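# Place the bottle upright in the shelf's lower compartment

## Task

Put the bottle on the floor of the shelving unit's lower compartment, standing upright with the cap on top. Its entire base must rest on that floor, behind the front lip. It only counts if the bottle stays put on its own, without the robot holding it. At the end the gripper must have released it and the arm must be moved away.

## Robot and tools

Robot: a single 7-joint Kinova Gen3 arm carrying a two-finger parallel gripper. The pads open up to 50 mm apart. There is one arm, so every command row covers that arm and its gripper.

Frame: the scene frame's origin is on the table top directly beneath the arm's base. +z is up, and +y is to the left when facing along +x. The base may sit slightly tilted relative to the table. Camera calibration (K, distortion, T_world_to_cam) is given for cam_head_left and cam_head_right in this frame. cam_wrist has intrinsics only; its nominal frame is wrist_camera_optical (+z forward, +x image right, +y image down). All three images are 896x504.

execute_actions: takes "actions", a list holding at most one item, and an optional "pictures" boolean (pictures come by default).
- An empty list sends nothing and just reports the current state.
- A wait is {"steps": N}, with N up to 300 control steps of 1/30 s each. It counts from the previous result.
- A motion is {"rows": [...], "steps": N}. N is at most 15 and defaults to 15. There are 1 to 15 rows; each is applied for one step, and the final row repeats for any leftover steps.

Each row has exactly 10 numbers in this order:
- joint_1 to joint_7: absolute target angles in radians, the same values the Joint positions line reports. These are poses, not offsets.
- gripper position.
- gripper force_limit.
- gripper speed.
The last three are scaled to [-1, 1].

Stated joint ranges:
- waist: ±6.283
- shoulder: ±2.250
- upper arm roll: ±6.283
- elbow: ±2.580
- forearm roll: ±6.283
- wrist pitch: ±2.100
- wrist roll: ±6.283
The true ends may differ by up to 0.013 rad. A call is refused outright if a target lies over 0.013 rad beyond an end and also farther out than that joint currently is. A refused call moves nothing. Targets past the real end are clipped to it, and the result may then say "joint sent to its limit". That line can refer to an earlier, still-running action. If the line is absent, that does not prove there is more room.

Motion limits:
- Each step, the target actually sent stays within a fixed lead of the measured angle: 0.304 rad for joints 1-4 and 0.266 rad for joints 5-7.
- If the targets would place the gripper more than 70 mm from where it is now, all of them are scaled back.
- Joints are speed- and acceleration-limited and move in a coordinated way, so large moves may still be underway when a result arrives.
- The arm keeps heading to the last row you sent while you think or wait, until it nearly stops or a step is HELD.
- Turning only joint_7 swings the point between the pads around a circle of 25 mm radius.

Gripper position: +1 is fully open, about -0.65 is where the pads meet, and -1 means close until something stops the fingers. To grasp, send -1, keep sending it, and confirm object_status = 2.

force_limit sets the per-pad force:
- -1 gives about 20 N.
- 0 gives about 102 N.
- +1 gives about 185 N.
The actual force can run up to 17% higher.

speed sets how fast the gap changes:
- -1 gives 20 mm/s.
- 0 gives 85 mm/s.
- +1 gives 150 mm/s.

A new force or speed only takes effect after the position number changes by at least 0.01. To grip more gently, open first. The fingers re-close by themselves if the grip is lost, except after a grip made at force_limit -1, where status stays 2 even if the object is gone. Gripping a fixed object off-centre weakens the grip over time.

object_status values:
- 0: moving. This also happens right after any new position number.
- 1: blocked while opening.
- 2: blocked while closing, meaning an object is held.
- 3: reached the target, or the pads met. This covers an empty grip, a very thin object, or an object slightly wider than the commanded gap.
position_measured is in counts; the gap is about (250 - counts) x 0.202 mm.

Other result lines:
- Joint positions (rad) and Joint velocities (rad/s) are listed in column order.
- "joint command not followed" means the clearance check changed or blocked targets. Mounting blocks and posts count as part of the arm for this check.
- HELD marks steps where your row was not fully sent.
- A torque fault happens when contact torque reaches a joint's load limit: 50.7 N m for joints 1-4 and 31.9 N m for joints 5-7, with a held object's weight counted. The arm then stops for 10 s and drops the rest of the call.
- MOTOR HOT appears from 60 °C. At 75 °C there is an OVER-TEMPERATURE FAULT: the motors brake weakly and the arm sags. Holding loads heats the motors, even while idle.

zoom_image: takes camera (cam_head_left, cam_head_right or cam_wrist) and region [x0, y0, x1, y1] in that camera's pixels, with (0,0) at the top-left. The region can be at most 504x504. It returns a closer crop of the latest image.

read_manual: section "licences" returns URDF licence text only.

finished_scene: takes the current scene number. It ends the scene irreversibly and reports whether the goal was met.

A typical sequence:
1. LOOK and locate the bottle and the shelf.
2. Approach with the gripper open.
3. Close with -1 and verify status 2.
4. Lift, carry and lower the bottle upright past the lip.
5. Open, and check that it stands on its own.
6. Retract and call finished_scene.

Avoid:
- Dropping the bottle or tipping it.
- Hard impacts or heavy pushing against the shelf or table.
- Knocking anything off the table, which means failure.
Brief external tugs on the held object can occur, so grip firmly enough.

Each tool is called as a command line: name --argument value for each argument, lists and objects as JSON in quotes; but a table of rows of numbers goes row by row, as --pt "numbers of a row", without its own name.

## Session

execute_actions --actions '[]'

Scene clock: 0.00 s of 5800.00 s.
position_measured=3 object_status=3
Joint positions: [ 1.9    0.085  0.479  2.366 -1.19   1.351  0.346]
Joint velocities: [ 0.     0.001 -0.001 -0.     0.     0.    -0.001]
Motor temperatures (°C, as the motors report them): [21 23 22 23 31 27 28]

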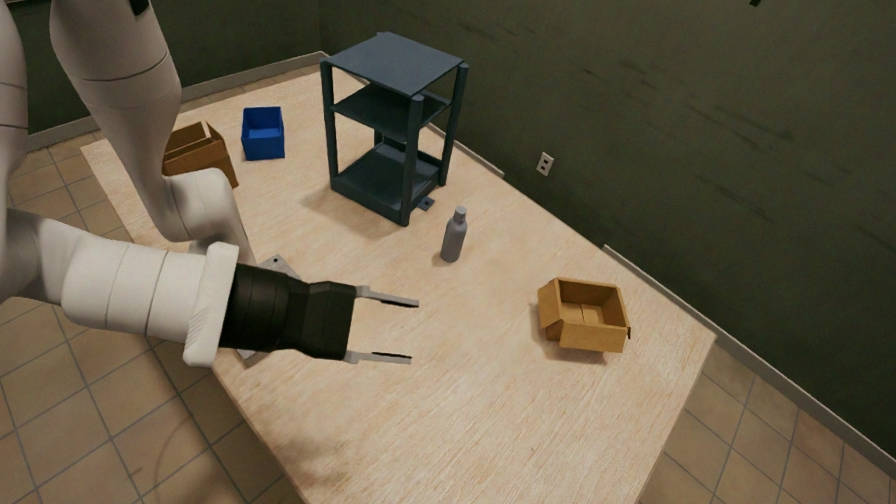

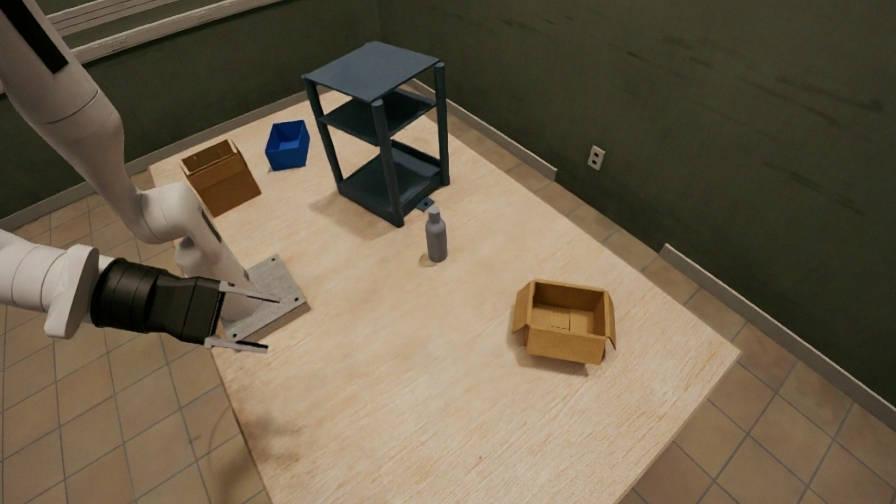

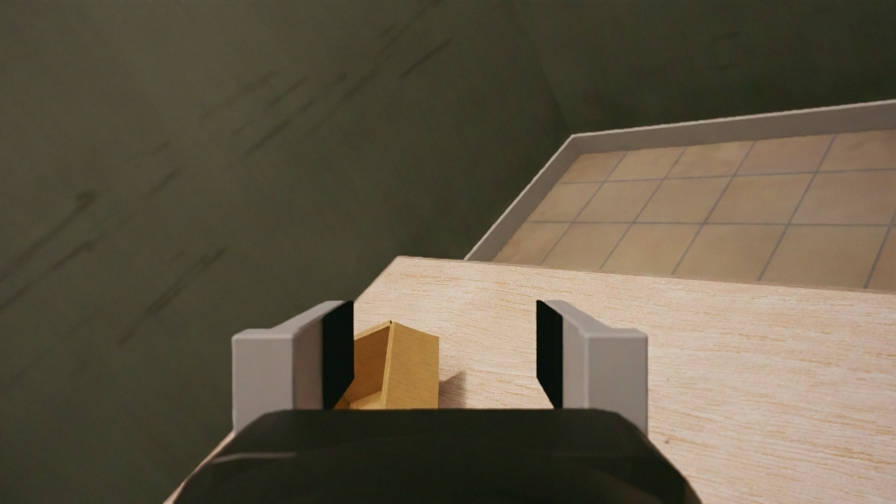

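execute_actions --actions '[{"rows":[[1.378,1.543,0,2.212,-1.571,1.571,2.184,1,0,0]]}]' --pictures false

execute_actions --actions '[{"steps":100}]'

Scene clock: 3.57 s of 5800.00 s.
position_measured=3 object_status=3
Joint positions: [ 1.632  0.354  0.225  2.269 -1.407  1.488  0.574]
Joint velocities: [-0.616  0.661 -0.563 -0.143 -0.407  0.207  0.57 ]
Motor temperatures (°C, as the motors report them): [21 23 22 23 31 27 28]
Steps of this call (steps 1 to 90: nothing new was sent; then 0.07 s passed at rest; steps 91 to 105: all 15 steps of this action). Readings (joint positions | what the end effector reports):
91: [1.898 0.086 0.479 2.365 -1.191 1.352 0.347] | position_measured=3 object_status=3
92: [1.891 0.093 0.475 2.362 -1.195 1.356 0.351] | position_measured=3 object_status=3
94: [1.860 0.124 0.450 2.348 -1.218 1.374 0.374] | position_measured=3 object_status=3
98: [1.776 0.208 0.366 2.311 -1.291 1.427 0.447] | position_measured=3 object_status=3
105: the state above

Scene clock: 6.90 s of 5800.00 s.
position_measured=3 object_status=3
Joint positions: [ 1.378  1.543 -0.     2.212 -1.571  1.571  2.184]
Joint velocities: [-0.    -0.001  0.002  0.    -0.    -0.001  0.001]
Motor temperatures (°C, as the motors report them): [21 23 22 23 31 27 28]
Steps of this call (steps 1 to 75: the robot went on to your last target; steps 76 to 100: nothing new was sent). Readings (joint positions | what the end effector reports):
1: [1.612 0.376 0.207 2.264 -1.420 1.495 0.594] | position_measured=3 object_status=3
2: [1.592 0.400 0.189 2.259 -1.433 1.502 0.614] | position_measured=3 object_status=3
4: [1.554 0.452 0.155 2.251 -1.458 1.514 0.659] | position_measured=3 object_status=3
8: [1.487 0.573 0.094 2.235 -1.502 1.537 0.763] | position_measured=3 object_status=3
100: the state above
The arm was judged still, so your last target was given up. Only a new action makes it travel on or press farther. Fingers that are still opening or closing keep moving.

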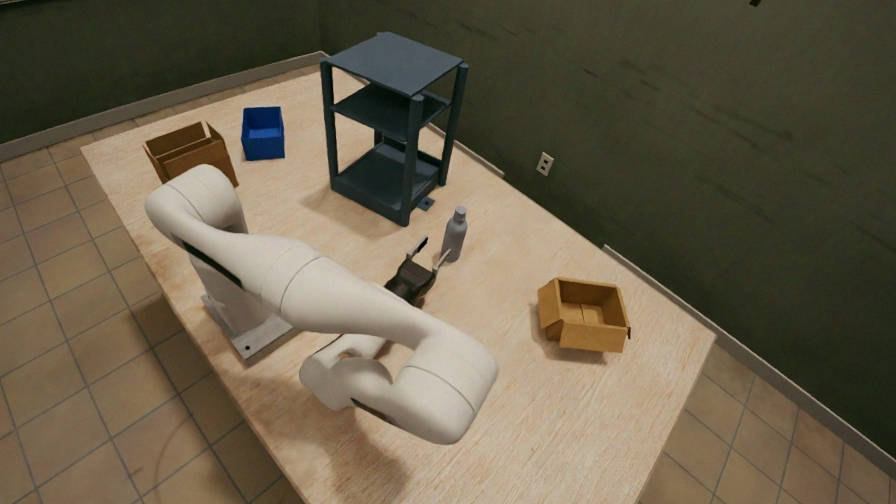

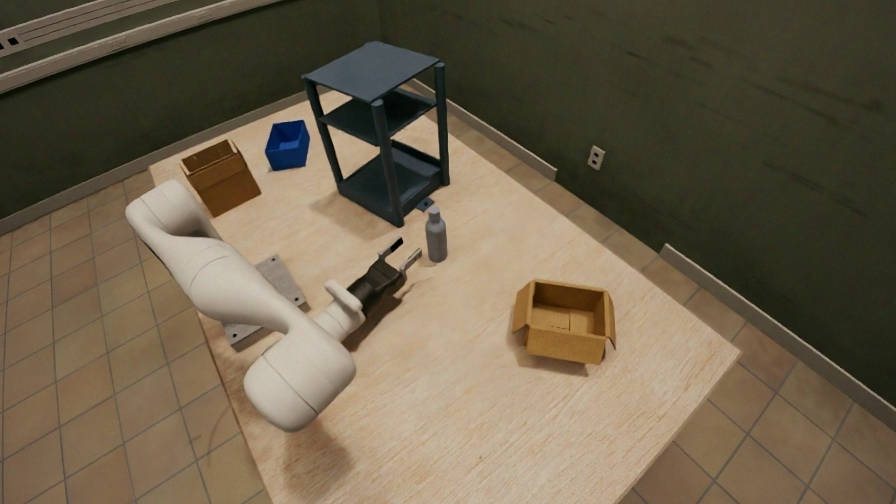

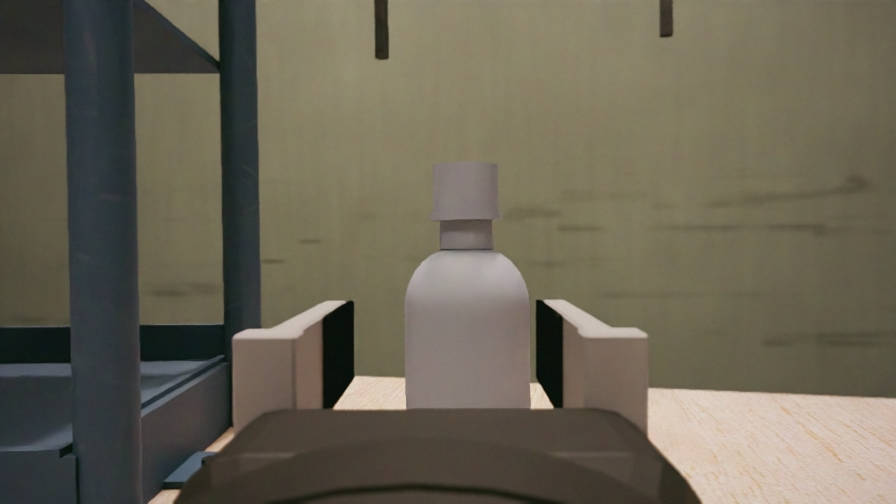

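execute_actions --actions '[{"rows":[[1.272,1.513,0,2.067,-1.571,1.571,2.009,1,0,0]]}]'

Scene clock: 8.90 s of 5800.00 s.
position_measured=3 object_status=3
Joint positions: [ 1.274  1.513 -0.     2.067 -1.571  1.571  2.009]
Joint velocities: [-0.019 -0.005 -0.    -0.006 -0.    -0.    -0.002]
Motor temperatures (°C, as the motors report them): [21 23 22 23 31 27 28]
Steps of this call (steps 1 to 45: nothing new was sent; steps 46 to 60: all 15 steps of this action). Readings (joint positions | what the end effector reports):
46: [1.377 1.543 0.000 2.211 -1.571 1.571 2.183] | position_measured=3 object_status=3
47: [1.371 1.541 0.000 2.206 -1.571 1.571 2.177] | position_measured=3 object_status=3
49: [1.349 1.535 0.001 2.178 -1.570 1.571 2.145] | position_measured=3 object_status=3
53: [1.290 1.518 -0.000 2.093 -1.572 1.571 2.040] | position_measured=3 object_status=3
60: the state above

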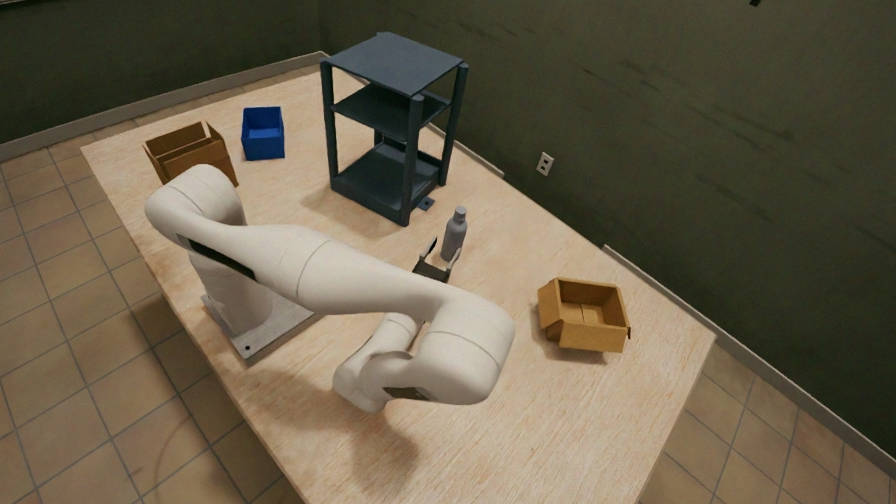

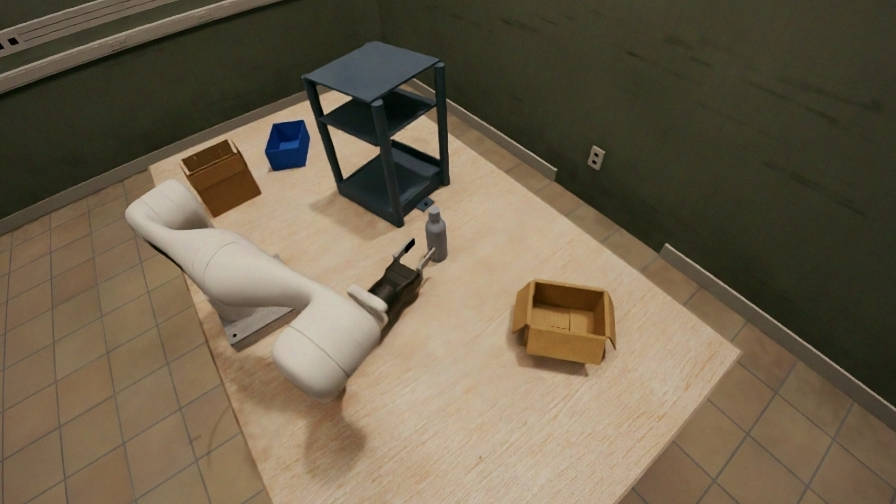

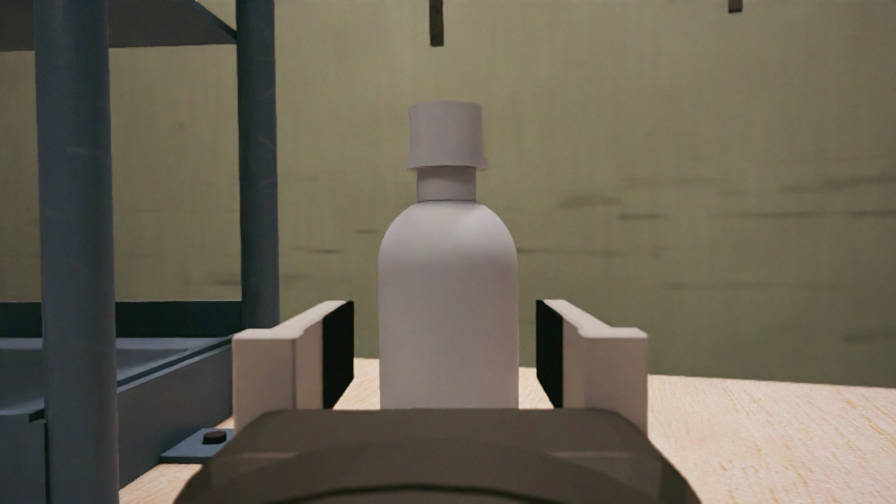

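execute_actions --actions '[{"rows":[[1.132,1.468,0,1.94,-1.571,1.571,1.837,1,0,0]]}]'

Scene clock: 11.33 s of 5800.00 s.
position_measured=3 object_status=3
Joint positions: [ 1.134  1.469 -0.     1.94  -1.571  1.571  1.837]
Joint velocities: [-0.022 -0.006 -0.    -0.005 -0.    -0.001 -0.002]
Motor temperatures (°C, as the motors report them): [21 23 22 23 31 27 28]
Steps of this call (steps 1 to 15: the robot went on to your last target; steps 16 to 58: nothing new was sent; steps 59 to 73: all 15 steps of this action). Readings (joint positions | what the end effector reports):
59: [1.270 1.513 0.000 2.066 -1.571 1.571 2.008] | position_measured=3 object_status=3
60: [1.263 1.510 0.001 2.061 -1.571 1.571 2.002] | position_measured=3 object_status=3
62: [1.233 1.501 0.002 2.036 -1.570 1.571 1.969] | position_measured=3 object_status=3
66: [1.155 1.475 -0.001 1.961 -1.571 1.571 1.865] | position_measured=3 object_status=3
73: the state above

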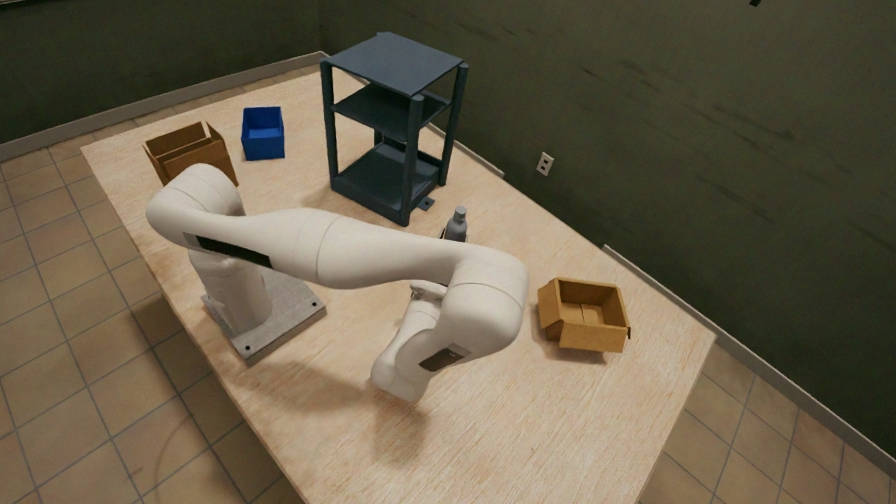

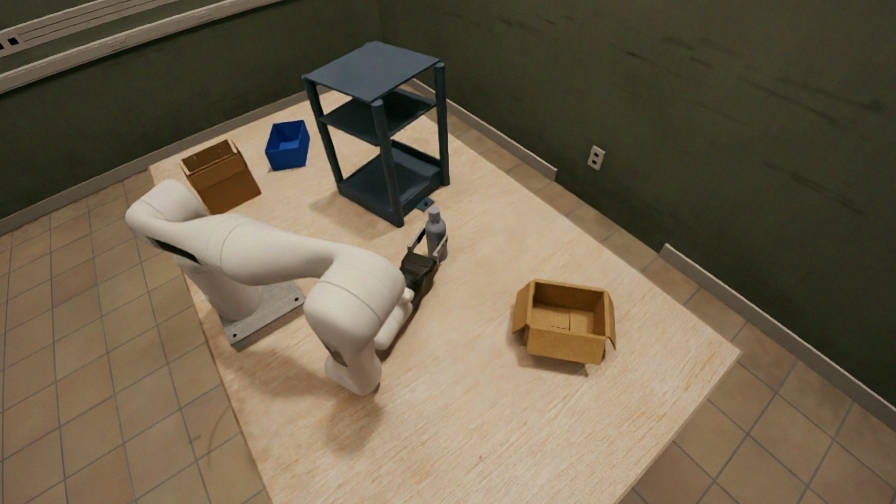

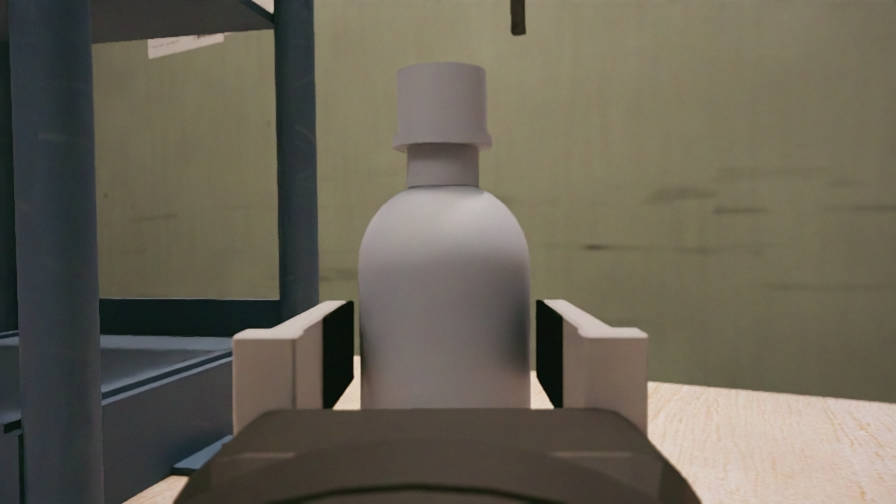

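execute_actions --actions '[{"rows":[[1.097,1.457,0,1.909,-1.571,1.571,1.795,1,0,0]]}]' --pictures false

execute_actions --actions '[{"rows":[[1.097,1.457,0,1.909,-1.571,1.571,1.795,-1,-0.3,-0.5]]}]' --pictures false

execute_actions --actions '[{"rows":[[1.097,1.283,0,2.036,-1.571,1.571,1.748,-1,-0.3,-0.5]]}]' --pictures false

execute_actions --actions '[{"rows":[[1.15,1.515,0,2.45,-1.571,1.571,2.394,-1,-0.3,-0.5]]}]' --pictures false

execute_actions --actions '[{"steps":30}]'

Scene clock: 16.60 s of 5800.00 s.
position_measured=3 object_status=3
Joint positions: [ 1.097  1.457 -0.     1.909 -1.571  1.571  1.795]
Joint velocities: [-0.004  0.    -0.002 -0.001 -0.     0.001 -0.001]
Motor temperatures (°C, as the motors report them): [21 23 22 23 31 27 28]
Steps of this call (steps 1 to 15: the robot went on to your last target; steps 16 to 90: nothing new was sent; then 1.77 s passed at rest; steps 91 to 105: all 15 steps of this action). Readings (joint positions | what the end effector reports):
91: [1.130 1.468 0.000 1.939 -1.571 1.571 1.836] | position_measured=3 object_status=3
92: [1.123 1.465 0.001 1.934 -1.571 1.571 1.830] | position_measured=3 object_status=3
94: [1.107 1.460 0.000 1.919 -1.571 1.571 1.809] | position_measured=3 object_status=3
98: [1.099 1.458 -0.000 1.910 -1.571 1.571 1.796] | position_measured=3 object_status=3
105: the state above

Scene clock: 17.10 s of 5800.00 s.
position_measured=17 object_status=2
Joint positions: [ 1.097  1.457  0.     1.909 -1.571  1.571  1.795]
Joint velocities: [-0.    -0.001 -0.001  0.     0.    -0.001  0.   ]
Motor temperatures (°C, as the motors report them): [21 23 22 23 31 27 28]
Steps of this call (steps 1 to 15: all 15 steps of this action). Readings (joint positions | what the end effector reports):
1: [1.097 1.457 -0.000 1.909 -1.571 1.571 1.795] | position_measured=10 object_status=0
2: [1.097 1.457 -0.000 1.909 -1.571 1.571 1.795] | position_measured=17 object_status=0
4: [1.097 1.457 0.000 1.909 -1.571 1.571 1.795] | position_measured=17 object_status=0
8: [1.097 1.457 0.000 1.909 -1.571 1.571 1.795] | position_measured=17 object_status=2
15: the state above

Scene clock: 17.60 s of 5800.00 s.
position_measured=17 object_status=2
Joint positions: [ 1.097  1.286 -0.     2.035 -1.571  1.571  1.748]
Joint velocities: [ 0.001 -0.033  0.005  0.008 -0.004  0.    -0.   ]
Motor temperatures (°C, as the motors report them): [21 23 22 23 31 27 28]
Steps of this call (steps 1 to 15: all 15 steps of this action). Readings (joint positions | what the end effector reports):
1: [1.097 1.455 0.000 1.910 -1.571 1.571 1.795] | position_measured=17 object_status=2
2: [1.097 1.449 0.001 1.914 -1.571 1.569 1.793] | position_measured=17 object_status=2
4: [1.097 1.419 0.002 1.935 -1.572 1.569 1.786] | position_measured=17 object_status=2
8: [1.097 1.323 -0.000 2.005 -1.571 1.572 1.760] | position_measured=17 object_status=2
15: the state above

Scene clock: 18.10 s of 5800.00 s.
position_measured=17 object_status=2
Joint positions: [ 1.143  1.485 -0.     2.388 -1.57   1.571  2.144]
Joint velocities: [ 0.048  0.21  -0.003  0.487 -0.001  0.002  1.214]
Motor temperatures (°C, as the motors report them): [21 23 22 23 31 27 28]
Steps of this call (steps 1 to 15: all 15 steps of this action). Readings (joint positions | what the end effector reports):
1: [1.097 1.287 -0.000 2.037 -1.571 1.571 1.749] | position_measured=17 object_status=2
2: [1.099 1.291 -0.000 2.042 -1.572 1.572 1.754] | position_measured=17 object_status=2
4: [1.104 1.314 -0.000 2.069 -1.573 1.572 1.779] | position_measured=17 object_status=2
8: [1.122 1.392 0.001 2.185 -1.572 1.570 1.881] | position_measured=17 object_status=2
15: the state above

Scene clock: 19.10 s of 5800.00 s.
position_measured=17 object_status=2
Joint positions: [ 1.15   1.515 -0.     2.45  -1.571  1.571  2.394]
Joint velocities: [ 0.001  0.001 -0.001 -0.    -0.    -0.001  0.   ]
Motor temperatures (°C, as the motors report them): [21 23 22 23 31 27 28]
Steps of this call (steps 1 to 30: the robot went on to your last target). Readings (joint positions | what the end effector reports):
1: [1.144 1.491 -0.000 2.403 -1.570 1.571 2.185] | position_measured=17 object_status=2
2: [1.145 1.497 -0.000 2.415 -1.570 1.571 2.225] | position_measured=17 object_status=2
4: [1.148 1.506 -0.000 2.434 -1.571 1.571 2.306] | position_measured=17 object_status=2
8: [1.149 1.513 -0.000 2.449 -1.571 1.571 2.390] | position_measured=17 object_status=2
30: the state above
The arm was judged still, so your last target was given up. Only a new action makes it travel on or press farther. Fingers that are still opening or closing keep moving.

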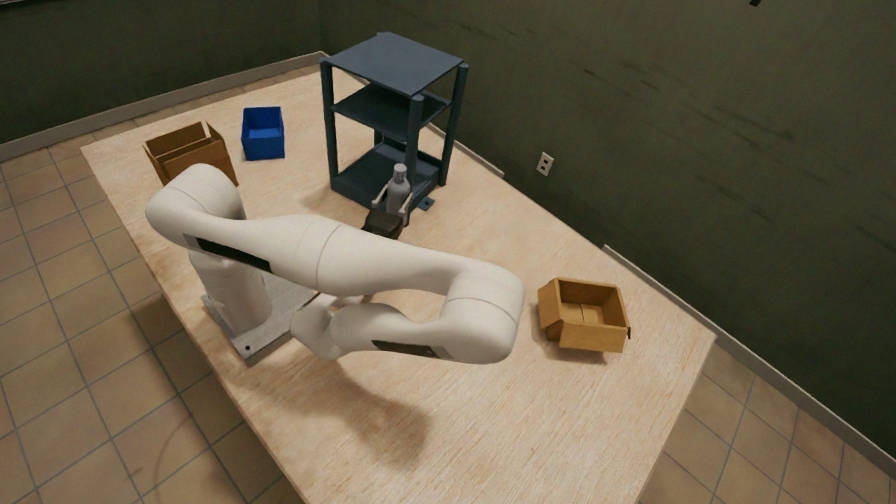

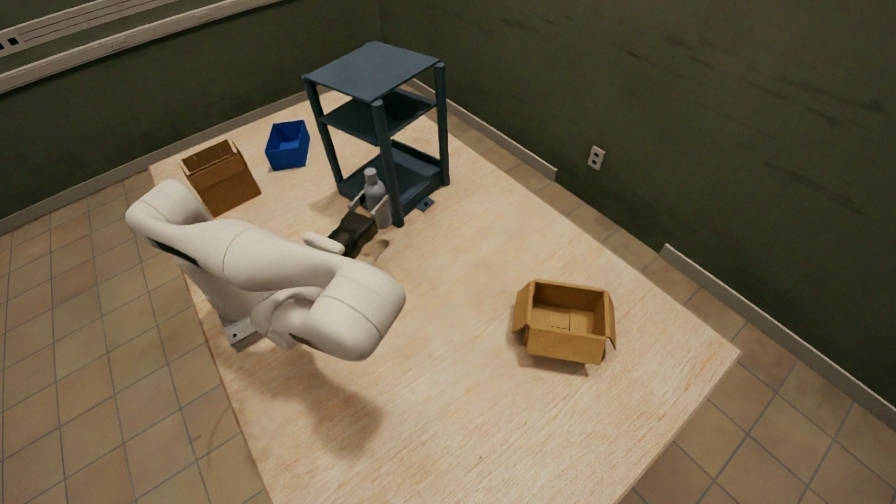

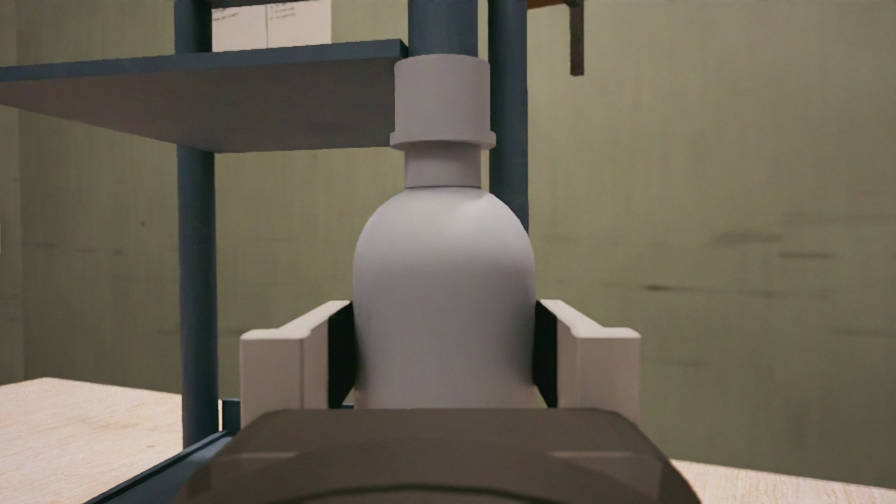

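execute_actions --actions '[{"rows":[[0.8,1.515,0,2.45,-1.571,1.571,2.394,-1,-0.3,-0.5]]}]' --pictures false

execute_actions --actions '[{"steps":25}]'

Scene clock: 20.57 s of 5800.00 s.
position_measured=17 object_status=2
Joint positions: [ 0.823  1.515 -0.001  2.45  -1.571  1.571  2.394]
Joint velocities: [-0.313  0.003 -0.003  0.002  0.003 -0.003  0.   ]
Motor temperatures (°C, as the motors report them): [21 23 22 23 31 27 28]
Steps of this call (steps 1 to 29: nothing new was sent; steps 30 to 44: all 15 steps of this action). Readings (joint positions | what the end effector reports):
30: [1.148 1.515 0.000 2.450 -1.571 1.571 2.394] | position_measured=17 object_status=2
31: [1.141 1.515 0.001 2.450 -1.571 1.571 2.394] | position_measured=17 object_status=2
33: [1.110 1.515 0.001 2.450 -1.572 1.572 2.394] | position_measured=17 object_status=2
37: [0.992 1.515 0.000 2.450 -1.571 1.571 2.394] | position_measured=17 object_status=2
44: the state above

Scene clock: 21.40 s of 5800.00 s.
position_measured=17 object_status=2
Joint positions: [ 0.8    1.515 -0.     2.45  -1.571  1.571  2.394]
Joint velocities: [-0.     0.001  0.001  0.    -0.002 -0.001  0.   ]
Motor temperatures (°C, as the motors report them): [21 23 22 23 31 27 28]
Steps of this call (steps 1 to 25: the robot went on to your last target). Readings (joint positions | what the end effector reports):
1: [0.814 1.515 -0.001 2.450 -1.571 1.571 2.394] | position_measured=17 object_status=2
2: [0.811 1.515 -0.001 2.450 -1.571 1.571 2.394] | position_measured=17 object_status=2
4: [0.807 1.515 -0.000 2.450 -1.571 1.571 2.394] | position_measured=17 object_status=2
8: [0.802 1.515 -0.000 2.450 -1.571 1.571 2.394] | position_measured=17 object_status=2
25: the state above

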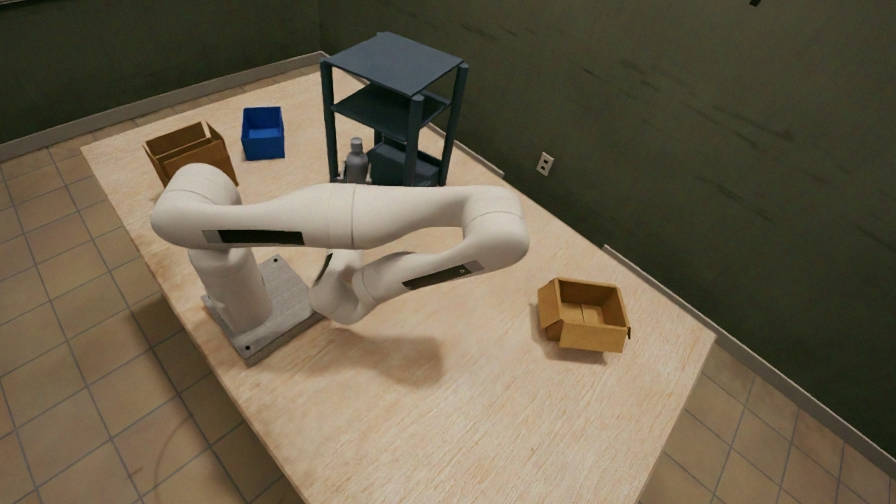

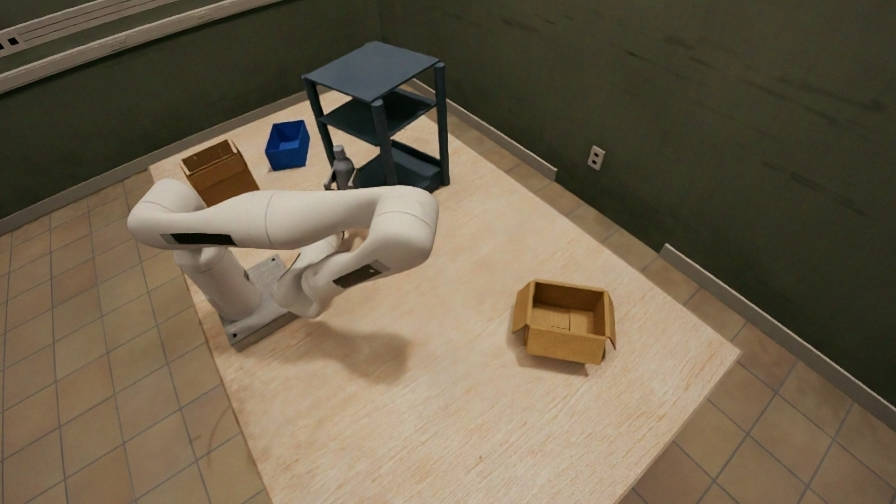

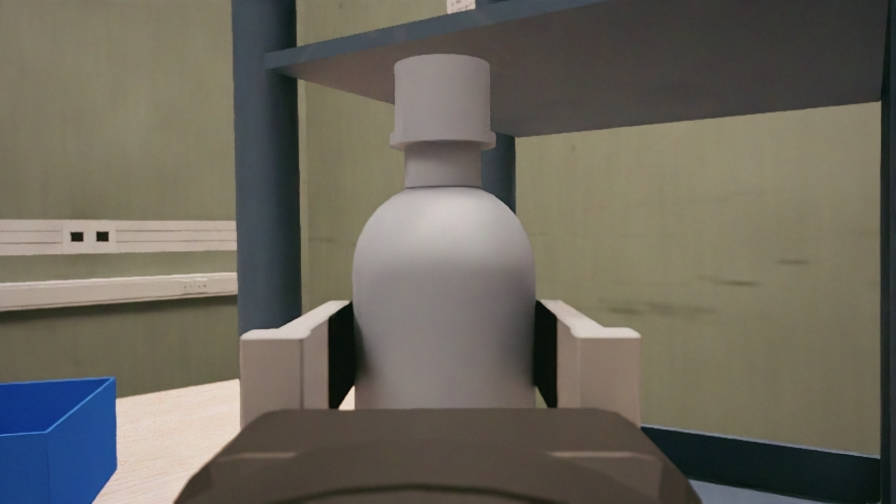

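execute_actions --actions '[{"rows":[[0.58,1.354,0,2.261,-1.571,1.571,2.045,-1,-0.3,-0.5]]}]'

execute_actions --actions '[{"rows":[[0.4,1.283,0,2.036,-1.571,1.571,1.748,-1,-0.3,-0.5]]}]' --pictures false

execute_actions --actions '[{"steps":15}]'

Scene clock: 23.73 s of 5800.00 s.
position_measured=17 object_status=2
Joint positions: [ 0.587  1.359 -0.001  2.262 -1.571  1.571  2.046]
Joint velocities: [-0.054 -0.036  0.014 -0.02   0.007 -0.005 -0.033]
Motor temperatures (°C, as the motors report them): [21 23 22 23 31 27 28]
Steps of this call (steps 1 to 15: the robot went on to your last target; steps 16 to 55: nothing new was sent; steps 56 to 70: all 15 steps of this action). Readings (joint positions | what the end effector reports):
56: [0.798 1.514 0.000 2.449 -1.571 1.571 2.393] | position_measured=17 object_status=2
57: [0.791 1.508 0.000 2.444 -1.571 1.571 2.387] | position_measured=17 object_status=2
59: [0.760 1.486 0.001 2.421 -1.570 1.571 2.355] | position_measured=17 object_status=2
63: [0.664 1.416 0.000 2.336 -1.571 1.571 2.214] | position_measured=17 object_status=2
70: the state above

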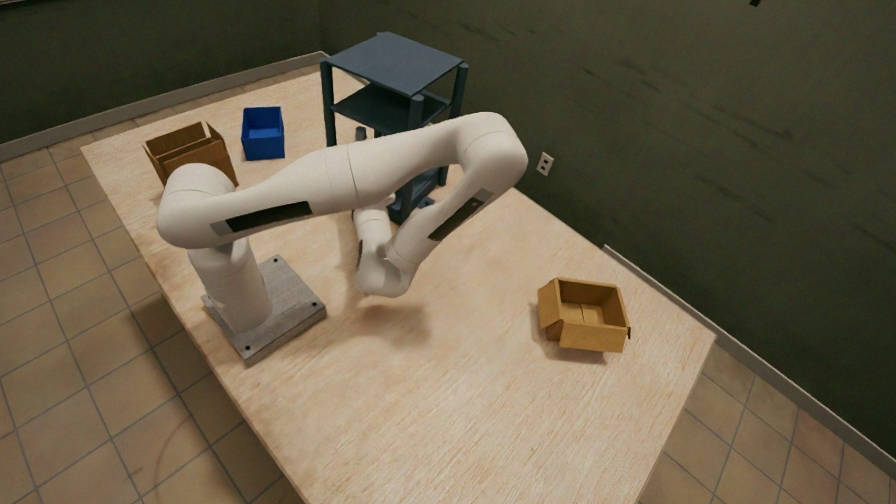

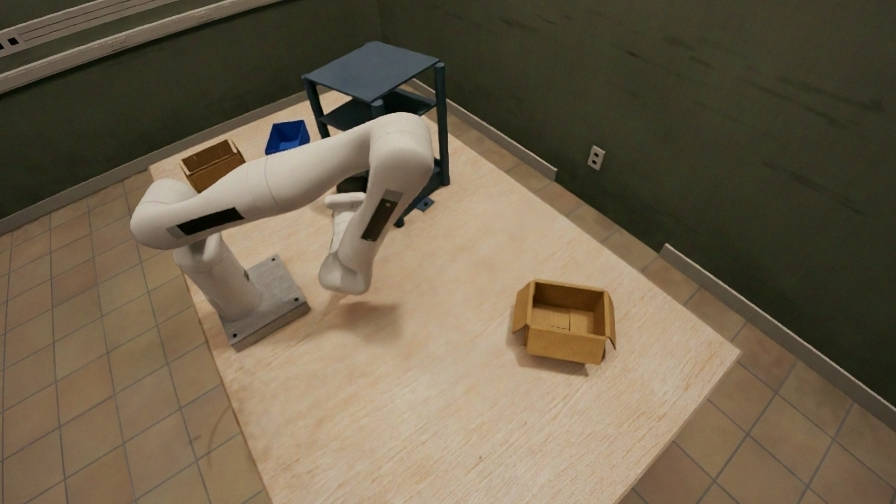

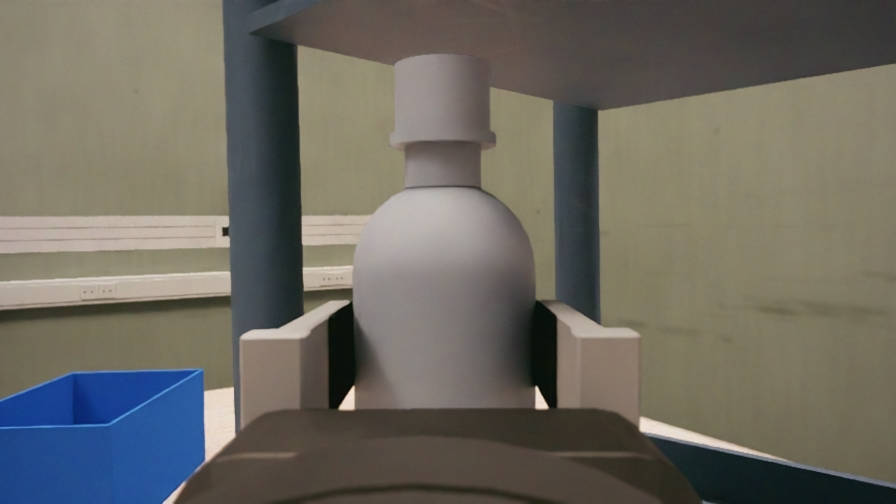

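Scene clock: 24.23 s of 5800.00 s.
position_measured=17 object_status=2
Joint positions: [ 0.405  1.285 -0.     2.037 -1.571  1.571  1.748]
Joint velocities: [-0.042 -0.015  0.014 -0.019  0.008 -0.004 -0.012]
Motor temperatures (°C, as the motors report them): [21 23 22 23 31 27 28]
Steps of this call (steps 1 to 15: all 15 steps of this action). Readings (joint positions | what the end effector reports):
1: [0.584 1.357 0.000 2.261 -1.571 1.571 2.045] | position_measured=17 object_status=2
2: [0.577 1.354 0.001 2.255 -1.571 1.571 2.038] | position_measured=17 object_status=2
4: [0.550 1.343 0.001 2.227 -1.570 1.571 2.006] | position_measured=17 object_status=2
8: [0.464 1.309 0.001 2.120 -1.571 1.571 1.867] | position_measured=17 object_status=2
15: the state above

Scene clock: 24.73 s of 5800.00 s.
position_measured=17 object_status=2
Joint positions: [ 0.4    1.283 -0.     2.036 -1.571  1.571  1.748]
Joint velocities: [-0.    -0.     0.001 -0.     0.002  0.     0.   ]
Motor temperatures (°C, as the motors report them): [21 23 22 23 31 27 28]
Steps of this call (steps 1 to 15: the robot went on to your last target). Readings (joint positions | what the end effector reports):
1: [0.404 1.284 -0.000 2.037 -1.571 1.571 1.748] | position_measured=17 object_status=2
2: [0.403 1.284 -0.000 2.036 -1.571 1.571 1.748] | position_measured=17 object_status=2
4: [0.402 1.284 -0.000 2.036 -1.571 1.571 1.748] | position_measured=17 object_status=2
8: [0.400 1.283 -0.000 2.036 -1.571 1.571 1.748] | position_measured=17 object_status=2
15: the state above
The arm was judged still, so your last target was given up. Only a new action makes it travel on or press farther. Fingers that are still opening or closing keep moving.

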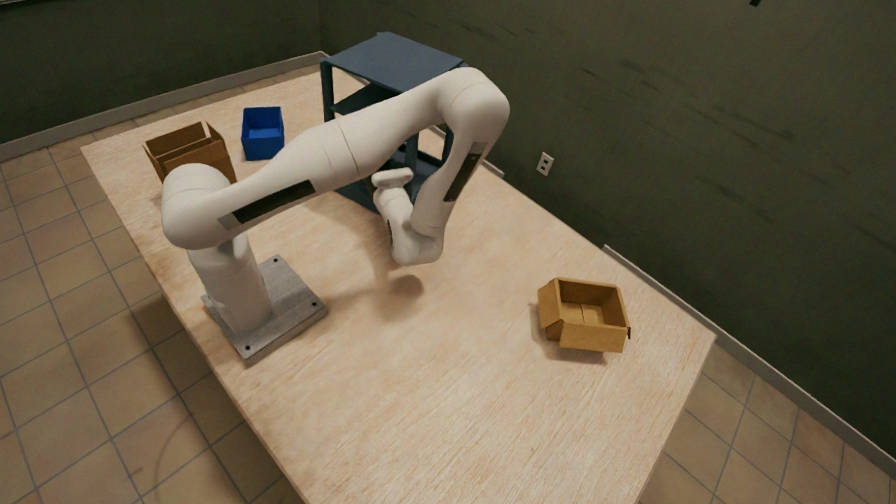

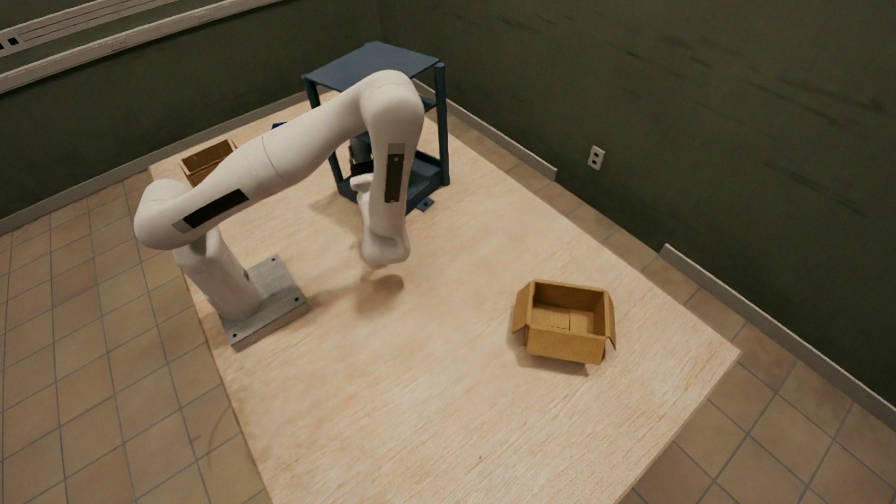

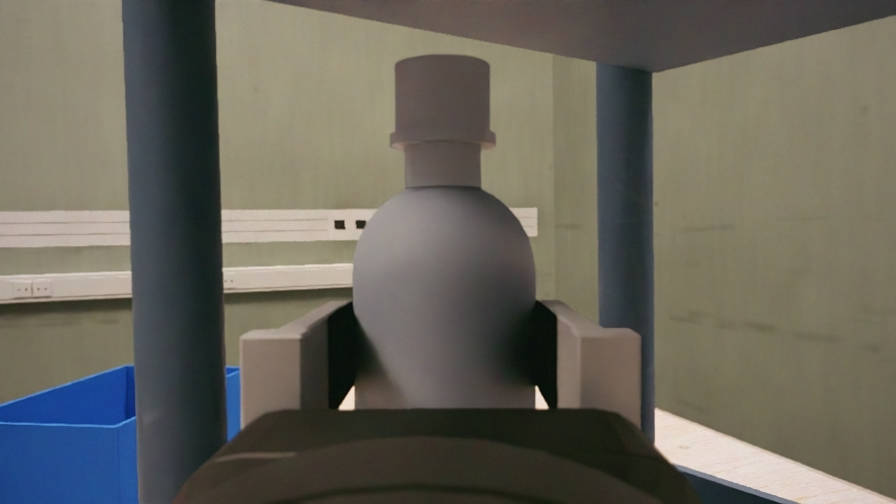

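execute_actions --actions '[{"rows":[[0.4,1.303,0,2.0215,-1.571,1.571,1.7535,-1,-0.3,-0.5]]}]' --pictures false

execute_actions --actions '[{"rows":[[0.4,1.318,0,2.011,-1.571,1.571,1.758,-1,-0.3,-0.5]]}]' --pictures false

Scene clock: 26.67 s of 5800.00 s.
position_measured=17 object_status=2
Joint positions: [ 0.4    1.303  0.     2.022 -1.571  1.571  1.753]
Joint velocities: [ 0.002  0.    -0.002  0.     0.001  0.002  0.001]
Motor temperatures (°C, as the motors report them): [21 23 22 23 31 27 28]
Steps of this call (steps 1 to 43: nothing new was sent; steps 44 to 58: all 15 steps of this action). Readings (joint positions | what the end effector reports):
44: [0.400 1.284 -0.000 2.035 -1.571 1.571 1.748] | position_measured=17 object_status=2
45: [0.400 1.290 -0.000 2.032 -1.571 1.572 1.749] | position_measured=17 object_status=2
47: [0.400 1.299 0.000 2.025 -1.571 1.571 1.752] | position_measured=17 object_status=2
51: [0.400 1.302 0.000 2.022 -1.571 1.571 1.753] | position_measured=17 object_status=2
58: the state above

Scene clock: 27.17 s of 5800.00 s.
position_measured=17 object_status=2
Joint positions: [ 0.4    1.318  0.     2.011 -1.571  1.571  1.758]
Joint velocities: [ 0.     0.001 -0.001 -0.     0.001  0.    -0.   ]
Motor temperatures (°C, as the motors report them): [21 23 22 23 31 27 28]
Steps of this call (steps 1 to 15: all 15 steps of this action). Readings (joint positions | what the end effector reports):
1: [0.400 1.304 -0.000 2.021 -1.571 1.571 1.754] | position_measured=17 object_status=2
2: [0.400 1.309 -0.000 2.018 -1.571 1.572 1.755] | position_measured=17 object_status=2
4: [0.400 1.315 0.000 2.014 -1.571 1.571 1.757] | position_measured=17 object_status=2
8: [0.400 1.317 0.000 2.011 -1.571 1.571 1.758] | position_measured=17 object_status=2
15: the state above

execute_actions --actions '[{"rows":[[0.4,1.333,0,2.0,-1.571,1.571,1.762,-1,-0.3,-0.5]]}]' --pictures false

Scene clock: 29.03 s of 5800.00 s.
position_measured=17 object_status=2
Joint positions: [ 0.4    1.333  0.     2.    -1.571  1.571  1.762]
Joint velocities: [-0.     0.002 -0.001 -0.    -0.     0.001  0.   ]
Motor temperatures (°C, as the motors report them): [21 24 22 23 31 27 28]
Steps of this call (steps 1 to 15: the robot went on to your last target; steps 16 to 41: nothing new was sent; steps 42 to 56: all 15 steps of this action). Readings (joint positions | what the end effector reports):
42: [0.400 1.319 -0.000 2.010 -1.571 1.571 1.758] | position_measured=17 object_status=2
43: [0.400 1.324 -0.000 2.007 -1.571 1.572 1.759] | position_measured=17 object_status=2
45: [0.400 1.330 0.000 2.003 -1.571 1.571 1.761] | position_measured=17 object_status=2
49: [0.400 1.332 0.000 2.000 -1.571 1.571 1.762] | position_measured=17 object_status=2
56: the state above

execute_actions --actions '[{"rows":[[0.4,1.348,0,1.989,-1.571,1.571,1.766,-1,-0.3,-0.5]]}]' --pictures false

Scene clock: 30.27 s of 5800.00 s.
position_measured=17 object_status=2
Joint positions: [ 0.401  1.344 -0.003  1.991 -1.568  1.577  1.766]
Joint velocities: [-0.002  0.    -0.    -0.     0.002 -0.002  0.   ]
Motor temperatures (°C, as the motors report them): [21 24 22 23 31 27 28]
Steps of this call (steps 1 to 15: the robot went on to your last target; steps 16 to 22: nothing new was sent; steps 23 to 37: all 15 steps of this action). Readings (joint positions | what the end effector reports):
23: [0.400 1.334 -0.000 1.999 -1.571 1.571 1.762] | position_measured=17 object_status=2
24: [0.400 1.339 -0.001 1.996 -1.570 1.573 1.763] | position_measured=17 object_status=2
26: [0.400 1.343 -0.002 1.992 -1.569 1.576 1.765] | position_measured=17 object_status=2
30: [0.401 1.344 -0.003 1.991 -1.568 1.576 1.766] | position_measured=17 object_status=2
37: the state above


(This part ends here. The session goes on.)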